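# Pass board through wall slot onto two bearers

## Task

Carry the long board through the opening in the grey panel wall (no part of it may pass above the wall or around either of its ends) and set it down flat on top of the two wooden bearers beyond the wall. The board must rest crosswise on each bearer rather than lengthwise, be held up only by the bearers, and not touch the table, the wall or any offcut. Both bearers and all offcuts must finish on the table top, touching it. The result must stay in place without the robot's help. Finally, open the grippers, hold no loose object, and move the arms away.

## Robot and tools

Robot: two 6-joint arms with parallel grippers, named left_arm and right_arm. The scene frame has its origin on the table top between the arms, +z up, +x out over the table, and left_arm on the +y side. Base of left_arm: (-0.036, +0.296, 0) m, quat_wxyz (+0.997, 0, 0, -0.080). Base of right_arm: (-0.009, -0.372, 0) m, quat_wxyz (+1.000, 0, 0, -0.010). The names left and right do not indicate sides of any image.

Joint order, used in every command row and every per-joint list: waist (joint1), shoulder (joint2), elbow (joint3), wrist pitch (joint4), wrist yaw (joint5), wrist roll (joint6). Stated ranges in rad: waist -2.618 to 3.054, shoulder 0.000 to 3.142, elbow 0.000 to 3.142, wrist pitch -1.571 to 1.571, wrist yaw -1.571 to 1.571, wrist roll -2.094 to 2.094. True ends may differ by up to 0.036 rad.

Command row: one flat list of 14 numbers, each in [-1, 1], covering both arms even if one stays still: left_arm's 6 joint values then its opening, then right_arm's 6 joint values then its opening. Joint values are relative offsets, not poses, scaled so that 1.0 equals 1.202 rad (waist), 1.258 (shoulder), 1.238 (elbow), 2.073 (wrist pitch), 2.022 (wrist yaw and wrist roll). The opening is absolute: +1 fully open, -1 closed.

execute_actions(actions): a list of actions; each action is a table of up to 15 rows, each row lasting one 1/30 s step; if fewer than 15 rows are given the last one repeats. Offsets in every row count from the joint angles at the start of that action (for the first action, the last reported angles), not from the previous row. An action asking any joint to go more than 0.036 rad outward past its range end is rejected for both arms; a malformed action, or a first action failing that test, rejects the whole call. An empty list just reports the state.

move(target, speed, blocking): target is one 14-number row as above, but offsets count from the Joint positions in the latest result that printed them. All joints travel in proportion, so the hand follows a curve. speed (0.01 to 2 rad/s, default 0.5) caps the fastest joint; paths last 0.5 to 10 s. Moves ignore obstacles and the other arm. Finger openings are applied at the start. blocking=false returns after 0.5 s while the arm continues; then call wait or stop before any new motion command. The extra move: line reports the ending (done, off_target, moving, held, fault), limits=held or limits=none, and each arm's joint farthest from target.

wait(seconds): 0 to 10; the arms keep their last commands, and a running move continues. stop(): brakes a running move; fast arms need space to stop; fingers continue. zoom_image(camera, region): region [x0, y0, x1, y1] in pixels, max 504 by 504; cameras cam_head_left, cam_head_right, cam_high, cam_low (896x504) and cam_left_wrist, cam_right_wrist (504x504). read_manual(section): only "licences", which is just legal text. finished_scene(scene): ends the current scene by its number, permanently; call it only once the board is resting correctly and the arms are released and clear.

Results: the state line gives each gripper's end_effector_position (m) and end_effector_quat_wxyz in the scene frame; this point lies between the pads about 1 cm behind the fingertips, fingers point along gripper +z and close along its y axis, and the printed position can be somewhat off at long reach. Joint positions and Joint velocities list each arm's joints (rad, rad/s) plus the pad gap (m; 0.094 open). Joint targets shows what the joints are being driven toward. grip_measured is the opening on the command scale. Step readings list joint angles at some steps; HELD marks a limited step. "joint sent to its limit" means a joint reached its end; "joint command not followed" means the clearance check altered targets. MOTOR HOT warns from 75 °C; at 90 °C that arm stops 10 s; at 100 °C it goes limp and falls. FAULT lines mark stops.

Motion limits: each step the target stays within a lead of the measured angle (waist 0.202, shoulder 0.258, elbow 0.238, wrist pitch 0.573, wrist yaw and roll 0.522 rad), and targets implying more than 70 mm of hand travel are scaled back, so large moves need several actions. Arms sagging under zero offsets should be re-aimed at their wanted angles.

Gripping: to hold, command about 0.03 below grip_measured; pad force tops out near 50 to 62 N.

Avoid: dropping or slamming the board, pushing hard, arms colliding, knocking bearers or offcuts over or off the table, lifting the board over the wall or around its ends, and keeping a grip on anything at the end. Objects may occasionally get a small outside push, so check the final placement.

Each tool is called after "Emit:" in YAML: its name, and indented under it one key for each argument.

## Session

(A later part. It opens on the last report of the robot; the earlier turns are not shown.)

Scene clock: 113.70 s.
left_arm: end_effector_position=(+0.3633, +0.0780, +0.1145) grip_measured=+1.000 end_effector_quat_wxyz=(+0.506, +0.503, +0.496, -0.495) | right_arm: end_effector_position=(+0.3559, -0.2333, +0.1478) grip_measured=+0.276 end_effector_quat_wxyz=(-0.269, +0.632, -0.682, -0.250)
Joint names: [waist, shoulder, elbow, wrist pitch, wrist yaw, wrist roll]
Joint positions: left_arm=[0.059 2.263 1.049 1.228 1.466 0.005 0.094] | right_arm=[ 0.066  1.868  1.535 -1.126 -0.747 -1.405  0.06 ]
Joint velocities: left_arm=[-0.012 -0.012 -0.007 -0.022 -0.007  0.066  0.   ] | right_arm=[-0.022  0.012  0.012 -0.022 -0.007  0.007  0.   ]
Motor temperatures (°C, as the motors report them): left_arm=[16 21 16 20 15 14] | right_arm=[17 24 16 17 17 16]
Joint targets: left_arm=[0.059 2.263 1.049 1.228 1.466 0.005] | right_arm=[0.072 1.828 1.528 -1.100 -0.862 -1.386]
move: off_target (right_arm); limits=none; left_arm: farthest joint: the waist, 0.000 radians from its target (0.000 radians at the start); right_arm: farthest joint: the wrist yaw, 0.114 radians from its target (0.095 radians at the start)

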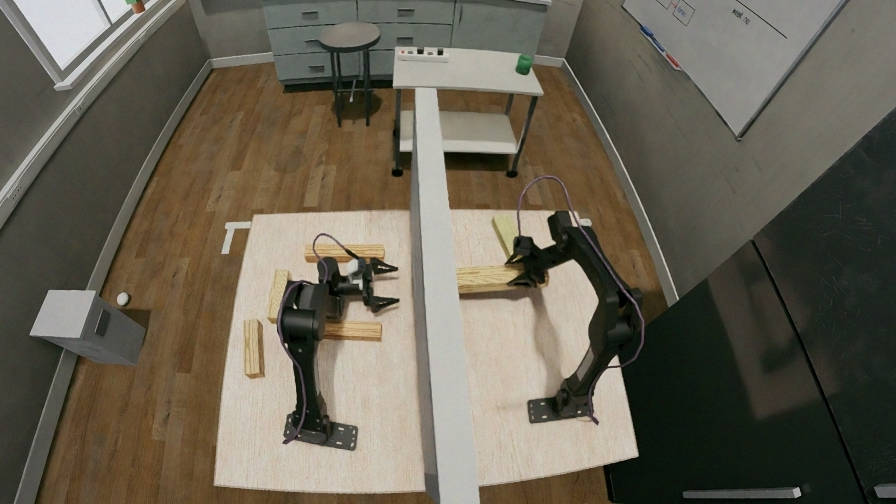

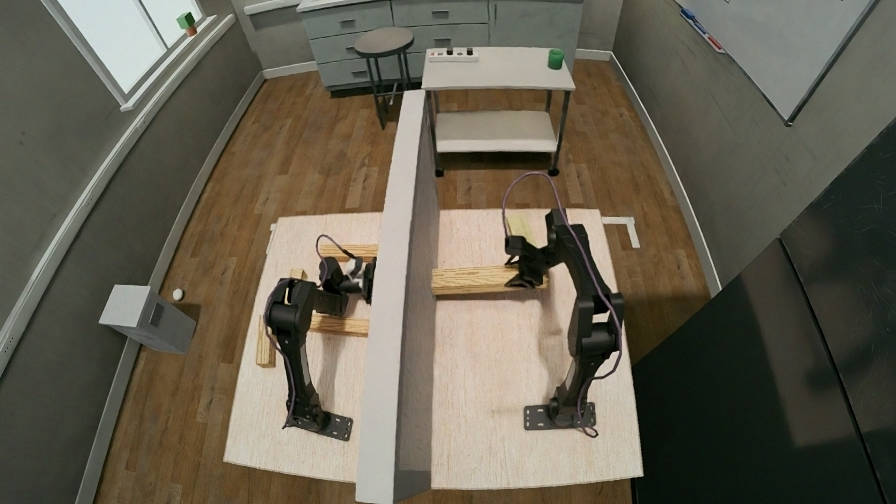

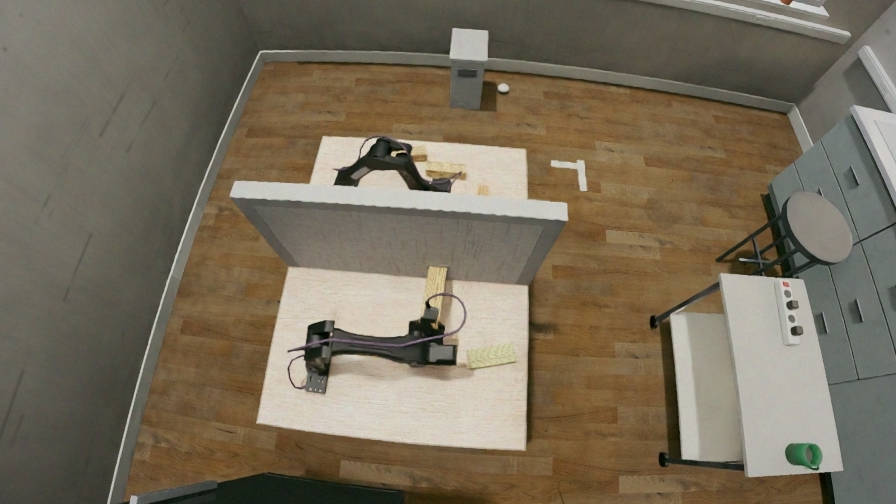

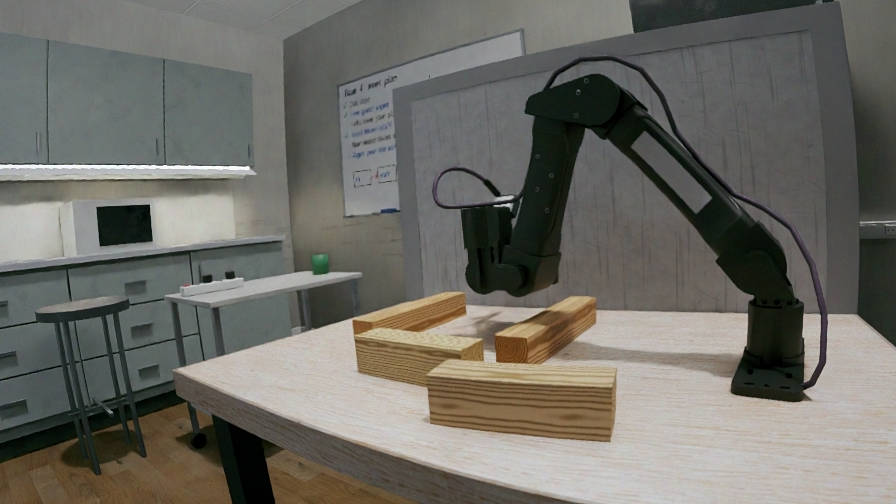

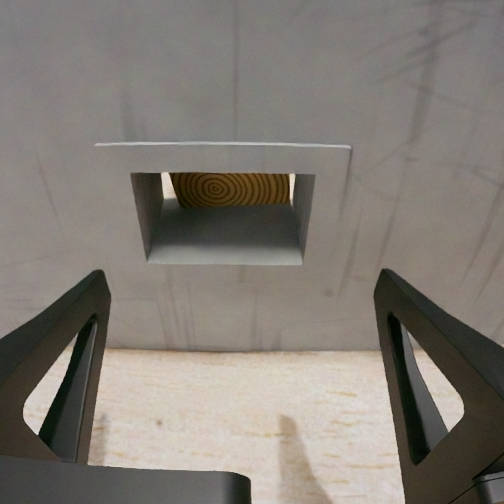

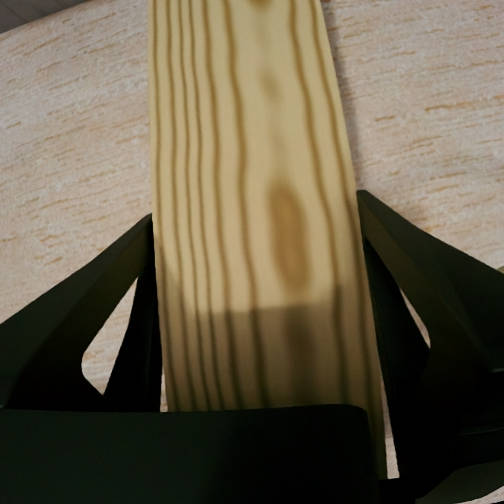

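The tip has entered the slot. Continue pushing.

Emit:
move:
  target: [0,0,0,0,0,0,1, 0.24,-0.09,-0.12,0.17,-0.057,0.21,0.15]
  speed: 0.25

Scene clock: 116.07 s.
left_arm: end_effector_position=(+0.3633, +0.0780, +0.1145) grip_measured=+1.000 end_effector_quat_wxyz=(+0.506, +0.503, +0.496, -0.495) | right_arm: end_effector_position=(+0.3471, -0.1637, +0.1265) grip_measured=+0.267 end_effector_quat_wxyz=(+0.258, -0.615, +0.714, +0.215)
Joint names: [waist, shoulder, elbow, wrist pitch, wrist yaw, wrist roll]
Joint positions: left_arm=[0.059 2.263 1.049 1.228 1.466 0.005 0.094] | right_arm=[ 0.298  1.799  1.379 -0.814 -0.608 -1.038  0.06 ]
Joint velocities: left_arm=[-0.012 -0.022 -0.002  0.007 -0.022  0.022  0.   ] | right_arm=[-0.017 -0.012  0.002 -0.007  0.007  0.007  0.   ]
Motor temperatures (°C, as the motors report them): left_arm=[16 21 16 20 15 14] | right_arm=[17 25 16 17 18 16]
Joint targets: left_arm=[0.059 2.263 1.049 1.228 1.466 0.005] | right_arm=[0.354 1.754 1.386 -0.774 -0.862 -0.981]
move: off_target (right_arm); limits=none; left_arm: farthest joint: the waist, 0.000 radians from its target (0.000 radians at the start); right_arm: farthest joint: the wrist yaw, 0.254 radians from its target (0.116 radians at the start)

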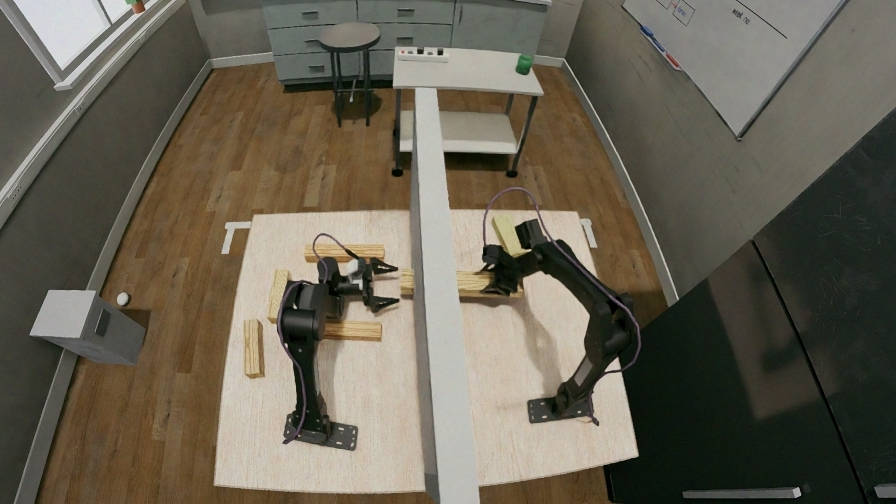

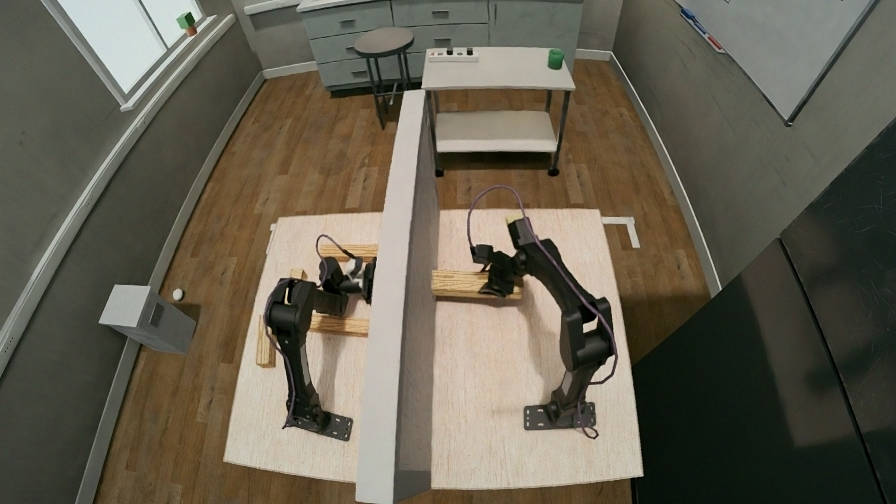

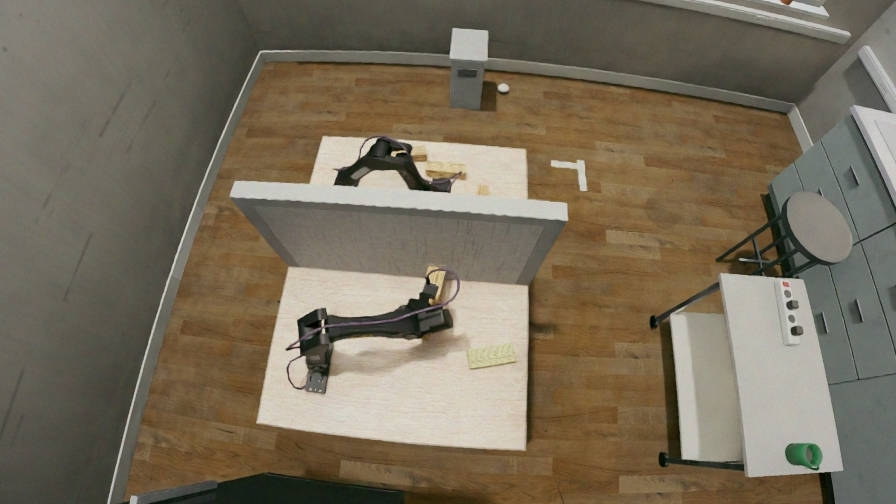

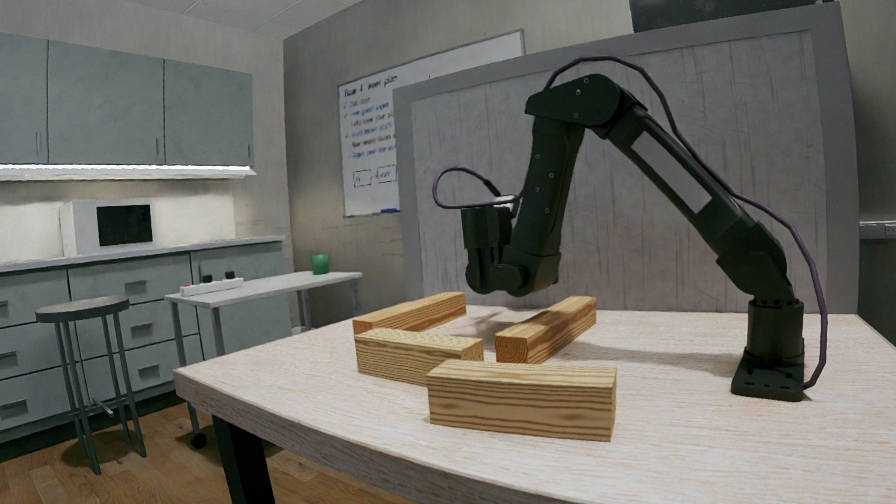

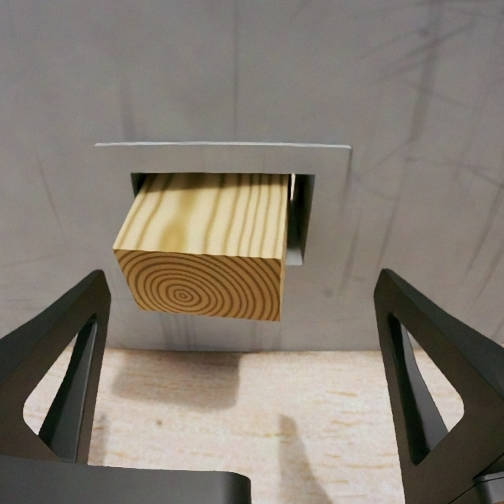

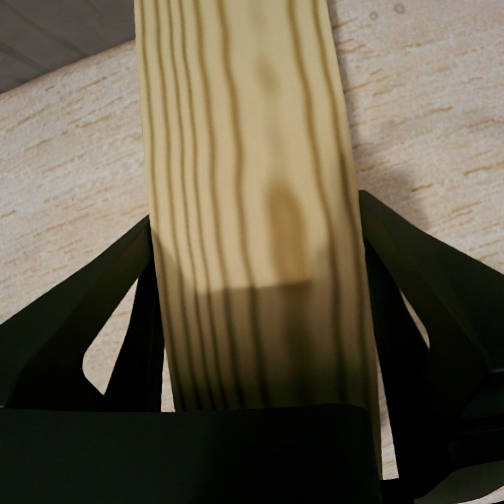

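Emit:
move:
  target: [-0.06,0,0,0,0.035,0,1, 0,0,0,0,0,0,0.15]
  speed: 0.2

Emit:
execute_actions:
  actions:
    - [[0,0,0,0,0,0,0.1, 0,0,0,0,0,0,0.15]]
    - [[0,0,0,0,0,0,0.1, 0,0,0,0,0,0,0.15]]

Scene clock: 117.13 s.
left_arm: end_effector_position=(+0.3542, +0.0660, +0.1147) grip_measured=+1.000 end_effector_quat_wxyz=(+0.496, +0.515, +0.484, -0.505) | right_arm: end_effector_position=(+0.3462, -0.1690, +0.1227) grip_measured=+0.267 end_effector_quat_wxyz=(+0.248, -0.617, +0.719, +0.204)
Joint names: [waist, shoulder, elbow, wrist pitch, wrist yaw, wrist roll]
Joint positions: left_arm=[0.028 2.263 1.049 1.231 1.478 0.005 0.094] | right_arm=[ 0.296  1.799  1.379 -0.831 -0.58  -1.046  0.06 ]
Joint velocities: left_arm=[ 0.012 -0.017 -0.007  0.037  0.007  0.022  0.   ] | right_arm=[ 0.002 -0.007  0.012 -0.11  -0.037 -0.037  0.   ]
Motor temperatures (°C, as the motors report them): left_arm=[16 21 16 20 15 14] | right_arm=[17 25 16 17 18 16]
Joint targets: left_arm=[-0.013 2.263 1.049 1.228 1.536 0.005] | right_arm=[0.298 1.799 1.379 -0.815 -0.608 -1.038]
move: off_target (left_arm, right_arm); limits=none; left_arm: farthest joint: the wrist yaw, 0.058 radians from its target (0.071 radians at the start); right_arm: farthest joint: the wrist yaw, 0.028 radians from its target (0.000 radians at the start)

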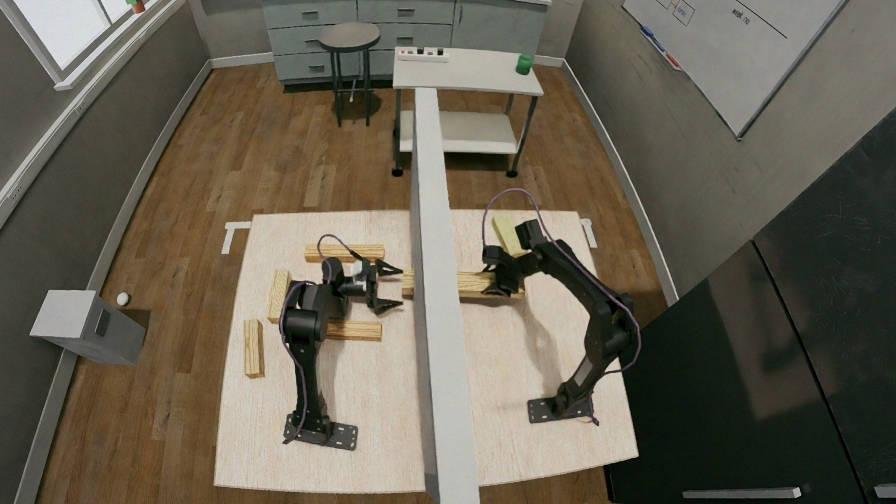

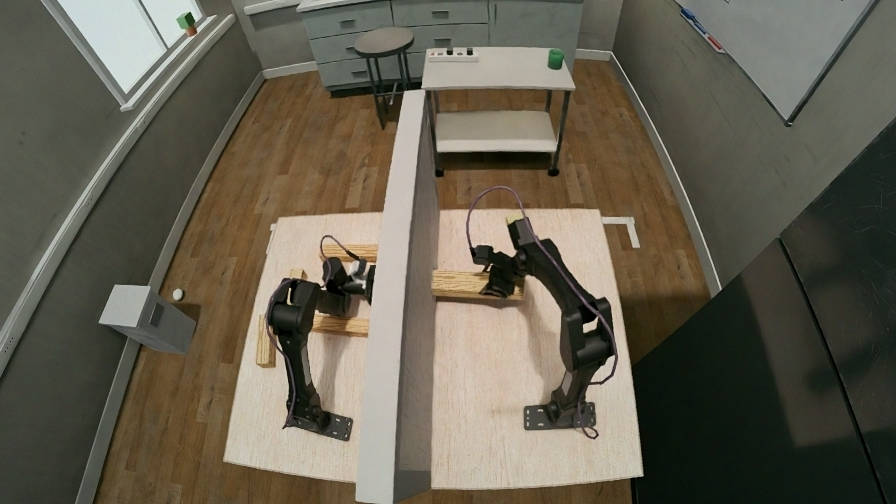

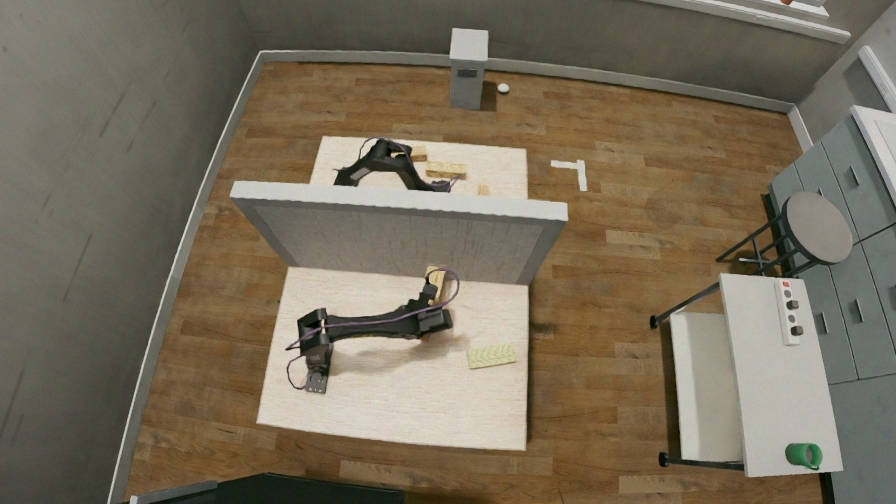

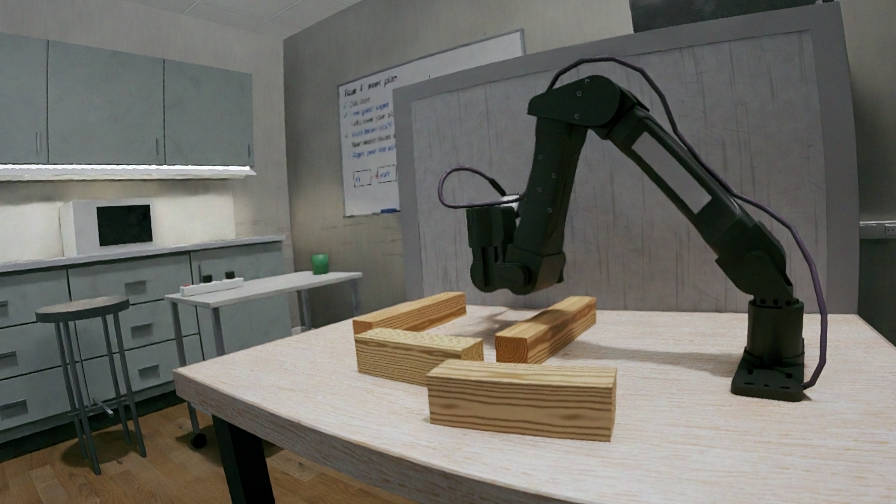

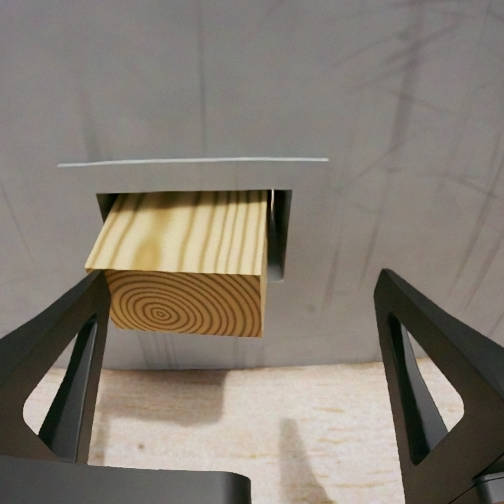

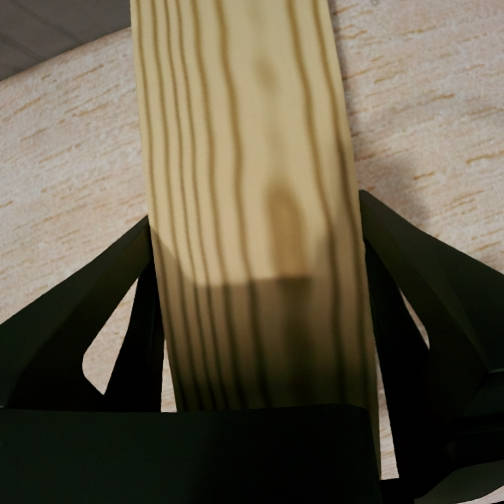

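Scene clock: 118.13 s.
left_arm: end_effector_position=(+0.3574, +0.0679, +0.1148) grip_measured=+0.101 end_effector_quat_wxyz=(+0.500, +0.511, +0.488, -0.501) | right_arm: end_effector_position=(+0.3462, -0.1695, +0.1223) grip_measured=+0.267 end_effector_quat_wxyz=(+0.247, -0.618, +0.719, +0.203)
Joint names: [waist, shoulder, elbow, wrist pitch, wrist yaw, wrist roll]
Joint positions: left_arm=[0.033 2.263 1.049 1.231 1.467 0.005 0.052] | right_arm=[ 0.296  1.799  1.379 -0.832 -0.577 -1.049  0.06 ]
Joint velocities: left_arm=[ 0.007 -0.017  0.007  0.037 -0.037  0.051 -0.   ] | right_arm=[-0.002  0.002 -0.002 -0.051 -0.081 -0.007 -0.   ]
Motor temperatures (°C, as the motors report them): left_arm=[16 21 16 20 15 14] | right_arm=[17 25 16 17 18 16]
Joint targets: left_arm=[0.033 2.263 1.049 1.231 1.468 0.005] | right_arm=[0.296 1.799 1.379 -0.832 -0.578 -1.049]
Step readings (joint positions; steps 1 to 15: 1st action; 16 to 30: 2nd action):
0: left_arm=[0.028 2.263 1.049 1.231 1.478 0.005] | right_arm=[0.296 1.799 1.379 -0.831 -0.580 -1.046]
1: left_arm=[0.030 2.263 1.049 1.231 1.474 0.005] | right_arm=[0.296 1.799 1.379 -0.832 -0.578 -1.047]
2: left_arm=[0.031 2.263 1.049 1.231 1.471 0.005] | right_arm=[0.296 1.799 1.379 -0.832 -0.578 -1.047]
4: left_arm=[0.033 2.263 1.049 1.231 1.468 0.005] | right_arm=[0.296 1.799 1.379 -0.832 -0.578 -1.049]
8: left_arm=[0.033 2.263 1.049 1.231 1.468 0.005] | right_arm=[0.296 1.799 1.379 -0.832 -0.577 -1.049]
15: left_arm=[0.033 2.263 1.049 1.231 1.468 0.005] | right_arm=[0.296 1.799 1.379 -0.832 -0.577 -1.049]
16: left_arm=[0.033 2.263 1.049 1.231 1.467 0.005] | right_arm=[0.296 1.799 1.379 -0.832 -0.577 -1.049]
17: left_arm=[0.033 2.263 1.049 1.231 1.467 0.005] | right_arm=[0.296 1.799 1.379 -0.832 -0.577 -1.049]
19: left_arm=[0.033 2.263 1.049 1.231 1.467 0.005] | right_arm=[0.296 1.799 1.379 -0.832 -0.577 -1.049]
23: left_arm=[0.033 2.263 1.049 1.231 1.467 0.005] | right_arm=[0.296 1.799 1.379 -0.832 -0.577 -1.049]
30: Joint positions above

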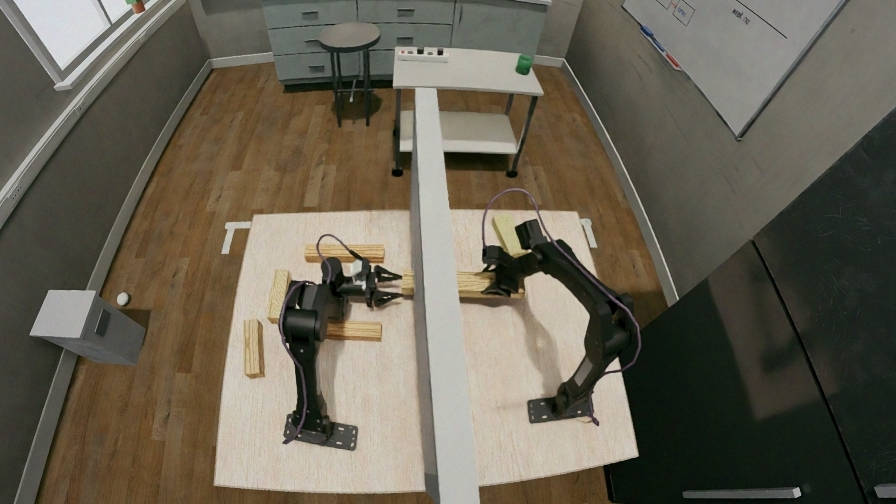

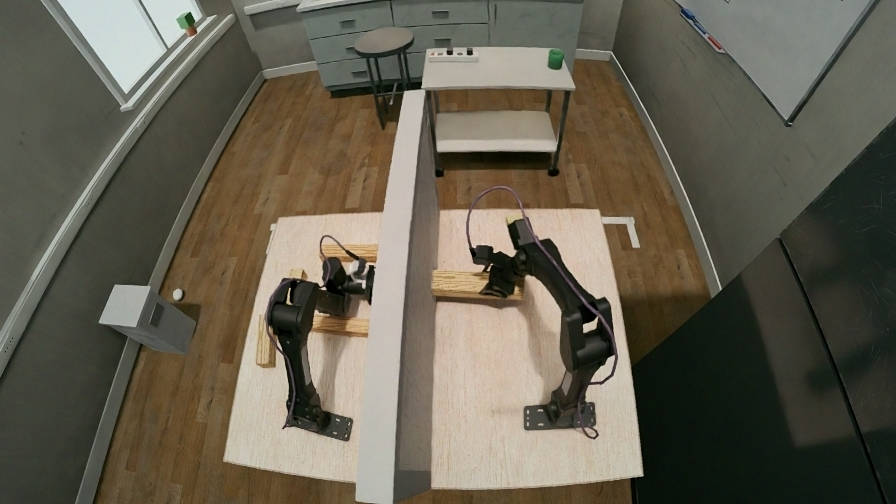

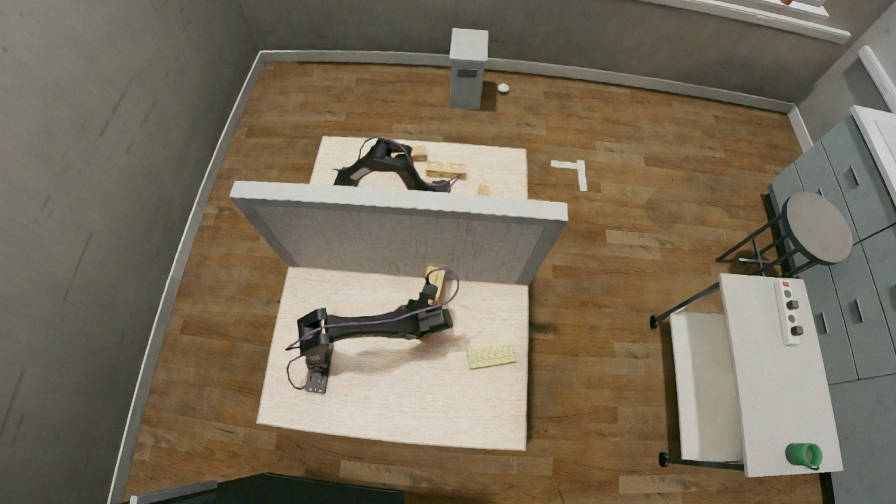

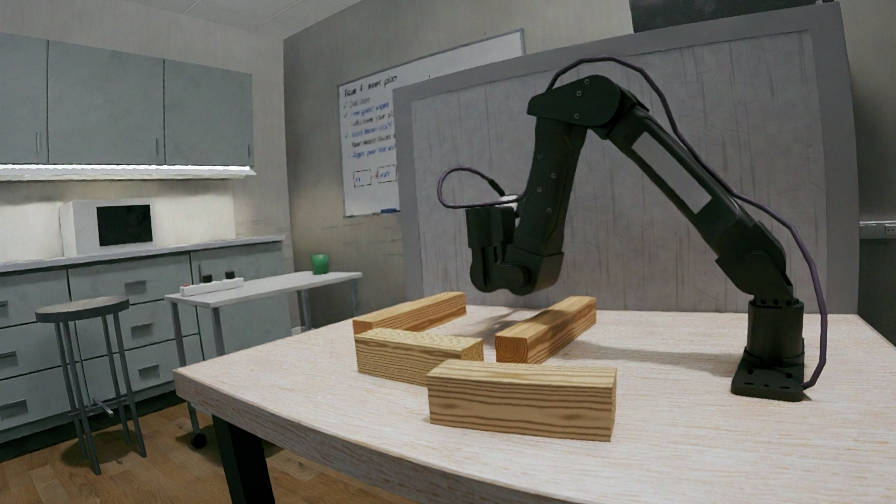

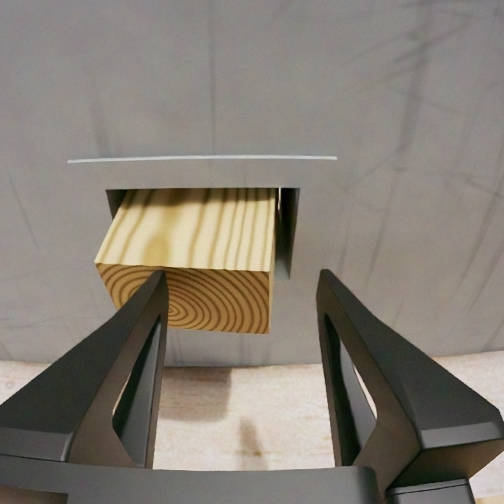

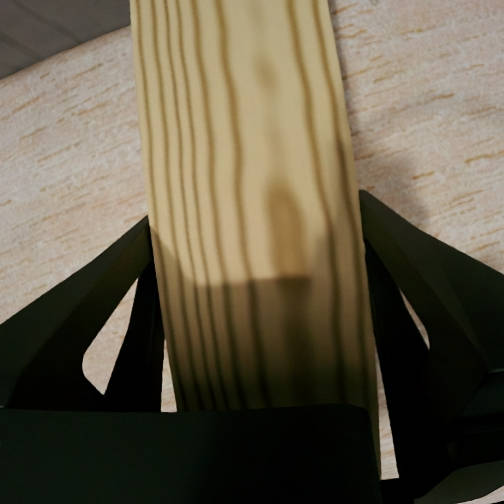

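Emit:
move:
  target: [0.025,0.043,0.085,-0.012,0,0,1, 0.1,-0.03,-0.03,0.07,-0.03,0.08,0.15]
  speed: 0.2

Scene clock: 120.97 s.
left_arm: end_effector_position=(+0.3776, +0.0747, +0.1167) grip_measured=+1.000 end_effector_quat_wxyz=(+0.514, +0.512, +0.485, -0.488) | right_arm: end_effector_position=(+0.3463, -0.1324, +0.1211) grip_measured=+0.266 end_effector_quat_wxyz=(+0.263, -0.602, +0.726, +0.202)
Joint names: [waist, shoulder, elbow, wrist pitch, wrist yaw, wrist roll]
Joint positions: left_arm=[0.055 2.301 1.126 1.226 1.466 0.005 0.094] | right_arm=[ 0.395  1.799  1.352 -0.7   -0.544 -0.892  0.059]
Joint velocities: left_arm=[-0.002  0.002 -0.002  0.007 -0.081 -0.022  0.   ] | right_arm=[-0.007 -0.012 -0.022 -0.037 -0.022 -0.037  0.001]
Motor temperatures (°C, as the motors report them): left_arm=[16 21 16 20 15 14] | right_arm=[17 24 16 17 17 16]
Joint targets: left_arm=[0.063 2.317 1.155 1.207 1.467 0.005] | right_arm=[0.416 1.761 1.342 -0.687 -0.638 -0.887]
move: off_target (left_arm, right_arm); limits=none; left_arm: farthest joint: the elbow, 0.029 radians from its target (0.105 radians at the start); right_arm: farthest joint: the wrist yaw, 0.093 radians from its target (0.060 radians at the start)

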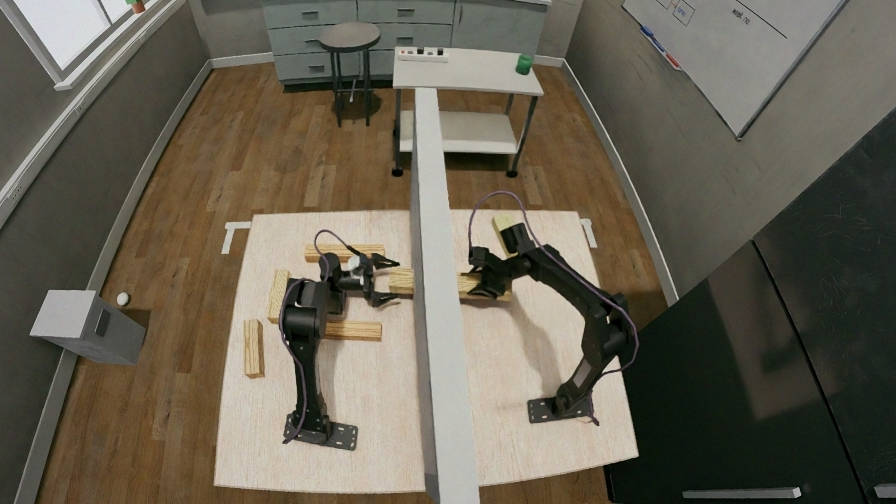

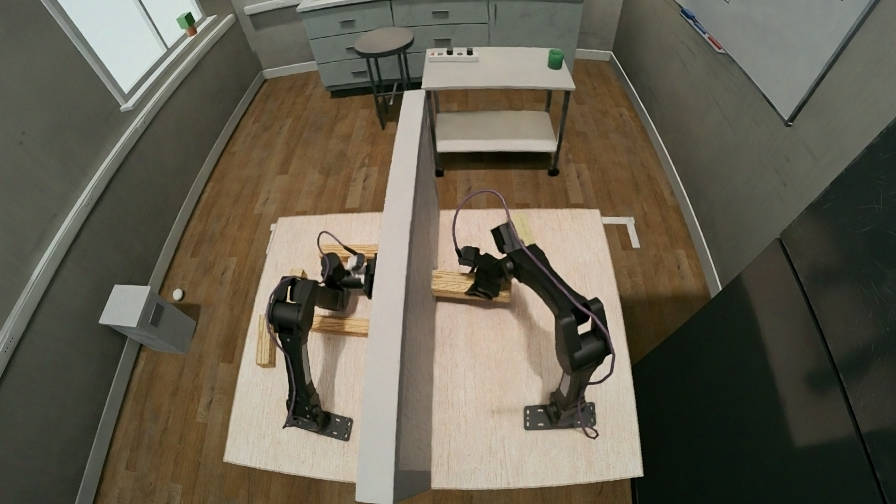

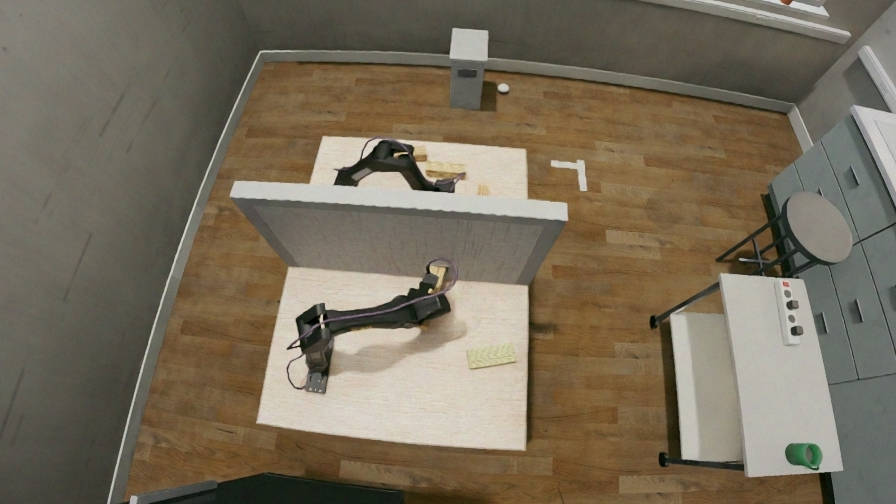

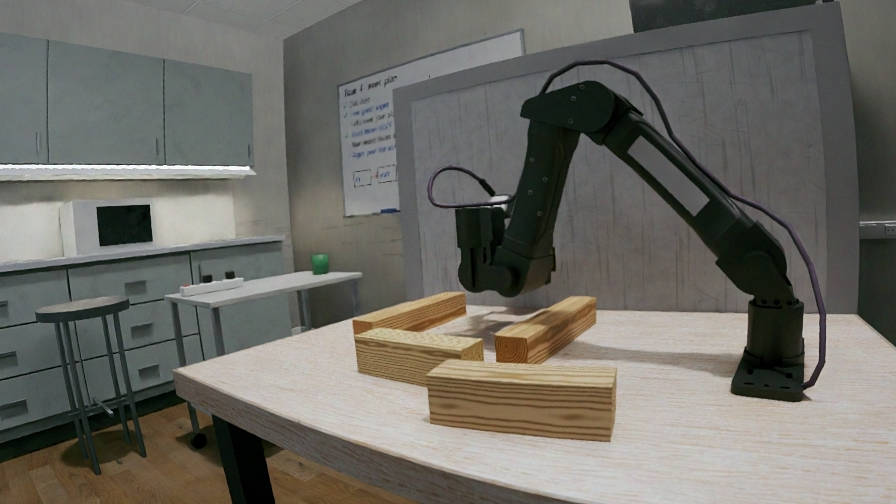

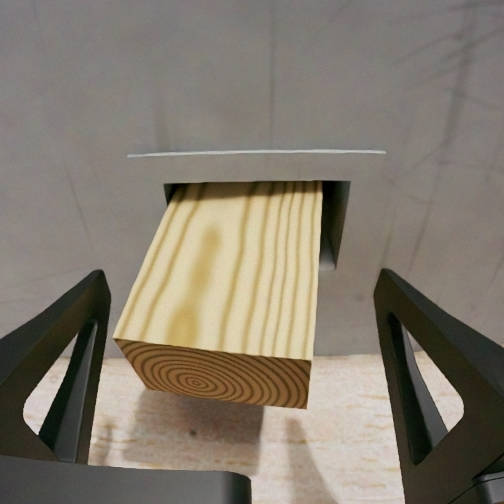

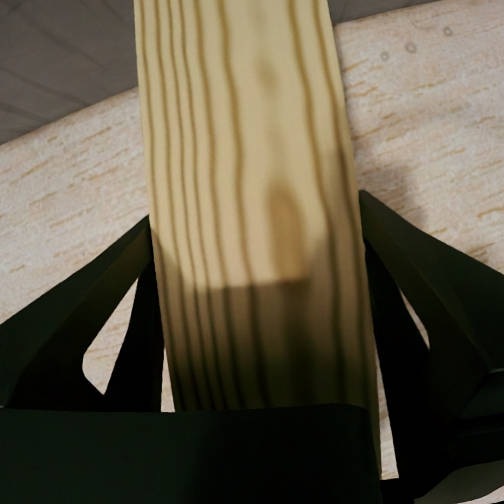

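The board end is now between the left fingers. Close left, then open right.

Emit:
execute_actions:
  actions:
    - [[0,0,0,0,0,0,0.1, 0,0,0,0,0,0,0.15]]
    - [[0,0,0,0,0,0,0.1, 0,0,0,0,0,0,0.15]]
    - [[0,0,0,0,0,0,0.1, 0,0,0,0,0,0,1]]
    - [[0,0,0,0,0,0,0.1, 0,0,0,0,0,0,1]]

Scene clock: 123.07 s.
left_arm: end_effector_position=(+0.3805, +0.0738, +0.1206) grip_measured=+0.307 end_effector_quat_wxyz=(+0.536, +0.523, +0.470, -0.467) | right_arm: end_effector_position=(+0.3485, -0.1347, +0.1197) grip_measured=+1.000 end_effector_quat_wxyz=(+0.265, -0.611, +0.721, +0.190)
Joint names: [waist, shoulder, elbow, wrist pitch, wrist yaw, wrist roll]
Joint positions: left_arm=[0.053 2.301 1.126 1.265 1.447 0.032 0.061] | right_arm=[ 0.395  1.799  1.352 -0.698 -0.525 -0.916  0.094]
Joint velocities: left_arm=[-0.022 -0.022 -0.017  0.037  0.022  0.051 -0.001] | right_arm=[-0.002 -0.007  0.017  0.007  0.037 -0.037  0.   ]
Motor temperatures (°C, as the motors report them): left_arm=[16 22 16 20 15 14] | right_arm=[17 24 16 17 17 16]
Joint targets: left_arm=[0.053 2.301 1.126 1.261 1.446 0.025] | right_arm=[0.395 1.799 1.352 -0.698 -0.529 -0.916]
Step readings (joint positions; steps 1 to 15: 1st action; 16 to 30: 2nd action; 31 to 45: 3rd action; 46 to 60: 4th action):
0: left_arm=[0.055 2.301 1.126 1.225 1.466 0.005] | right_arm=[0.395 1.799 1.352 -0.700 -0.544 -0.892]
1: left_arm=[0.055 2.301 1.126 1.225 1.466 0.005] | right_arm=[0.395 1.799 1.352 -0.700 -0.538 -0.892]
2: left_arm=[0.055 2.301 1.126 1.226 1.463 0.005] | right_arm=[0.395 1.799 1.352 -0.701 -0.535 -0.894]
4: left_arm=[0.055 2.301 1.126 1.230 1.445 0.009] | right_arm=[0.395 1.799 1.352 -0.697 -0.535 -0.911]
8: left_arm=[0.055 2.301 1.126 1.230 1.445 0.010] | right_arm=[0.395 1.799 1.352 -0.697 -0.534 -0.913]
15: left_arm=[0.055 2.301 1.126 1.230 1.445 0.010] | right_arm=[0.395 1.799 1.352 -0.697 -0.534 -0.913]
16: left_arm=[0.055 2.301 1.126 1.230 1.445 0.011] | right_arm=[0.395 1.799 1.352 -0.697 -0.534 -0.915]
17: left_arm=[0.055 2.301 1.126 1.230 1.445 0.012] | right_arm=[0.395 1.799 1.352 -0.697 -0.533 -0.915]
19: left_arm=[0.055 2.301 1.126 1.230 1.445 0.012] | right_arm=[0.395 1.799 1.352 -0.697 -0.533 -0.916]
23: left_arm=[0.055 2.301 1.126 1.230 1.445 0.012] | right_arm=[0.395 1.799 1.352 -0.697 -0.533 -0.916]
30: left_arm=[0.055 2.301 1.126 1.230 1.445 0.012] | right_arm=[0.395 1.799 1.352 -0.697 -0.533 -0.916]
31: left_arm=[0.055 2.301 1.126 1.230 1.444 0.012] | right_arm=[0.395 1.799 1.352 -0.698 -0.533 -0.916]
32: left_arm=[0.055 2.301 1.126 1.237 1.444 0.016] | right_arm=[0.395 1.799 1.352 -0.698 -0.532 -0.916]
34: left_arm=[0.054 2.301 1.126 1.253 1.445 0.021] | right_arm=[0.395 1.799 1.352 -0.698 -0.531 -0.916]
38: left_arm=[0.053 2.301 1.126 1.261 1.445 0.024] | right_arm=[0.395 1.799 1.352 -0.698 -0.530 -0.916]
45: left_arm=[0.053 2.301 1.126 1.261 1.446 0.025] | right_arm=[0.395 1.799 1.352 -0.698 -0.529 -0.916]
46: left_arm=[0.053 2.301 1.126 1.264 1.446 0.027] | right_arm=[0.395 1.799 1.352 -0.698 -0.528 -0.916]
47: left_arm=[0.053 2.301 1.126 1.265 1.446 0.028] | right_arm=[0.395 1.799 1.352 -0.698 -0.528 -0.916]
49: left_arm=[0.053 2.301 1.126 1.265 1.446 0.030] | right_arm=[0.395 1.799 1.352 -0.698 -0.526 -0.916]
53: left_arm=[0.053 2.301 1.126 1.265 1.447 0.031] | right_arm=[0.395 1.799 1.352 -0.698 -0.526 -0.916]
60: Joint positions above

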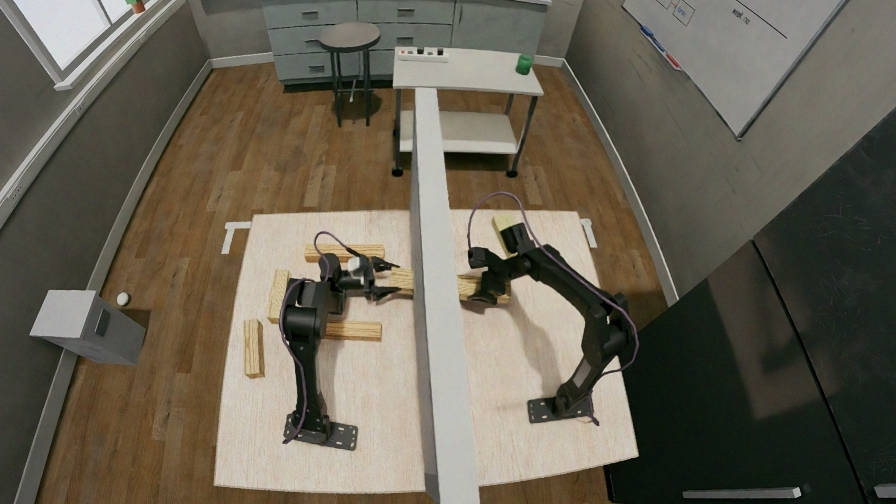

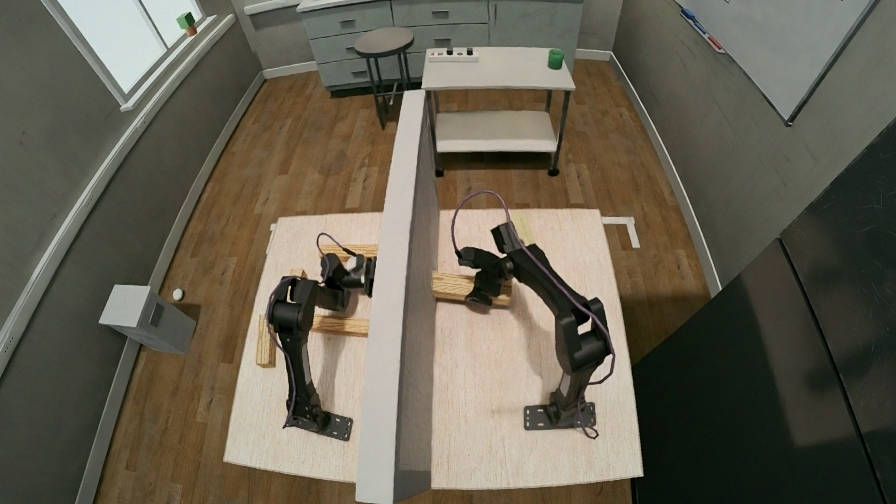

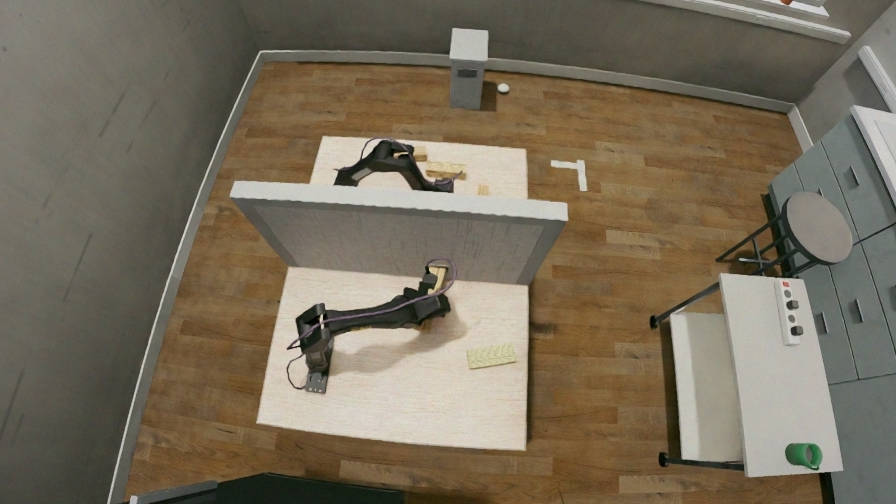

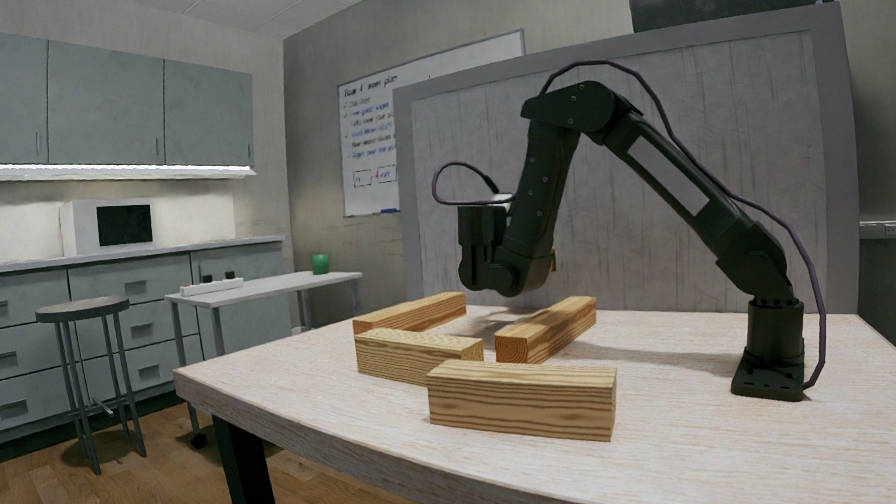

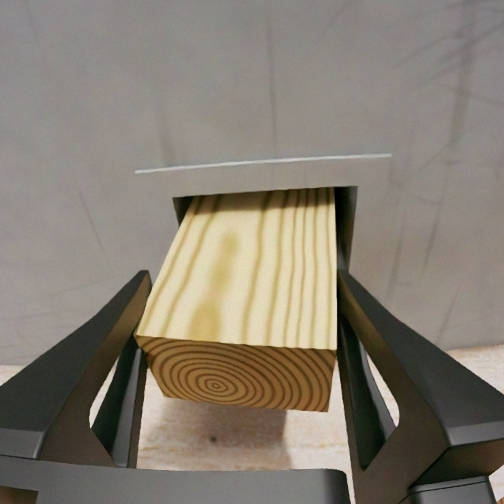

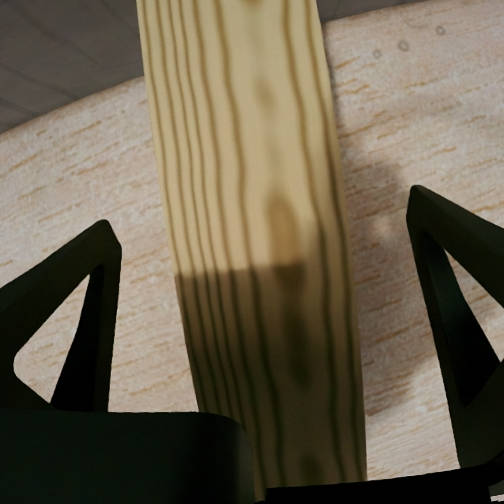

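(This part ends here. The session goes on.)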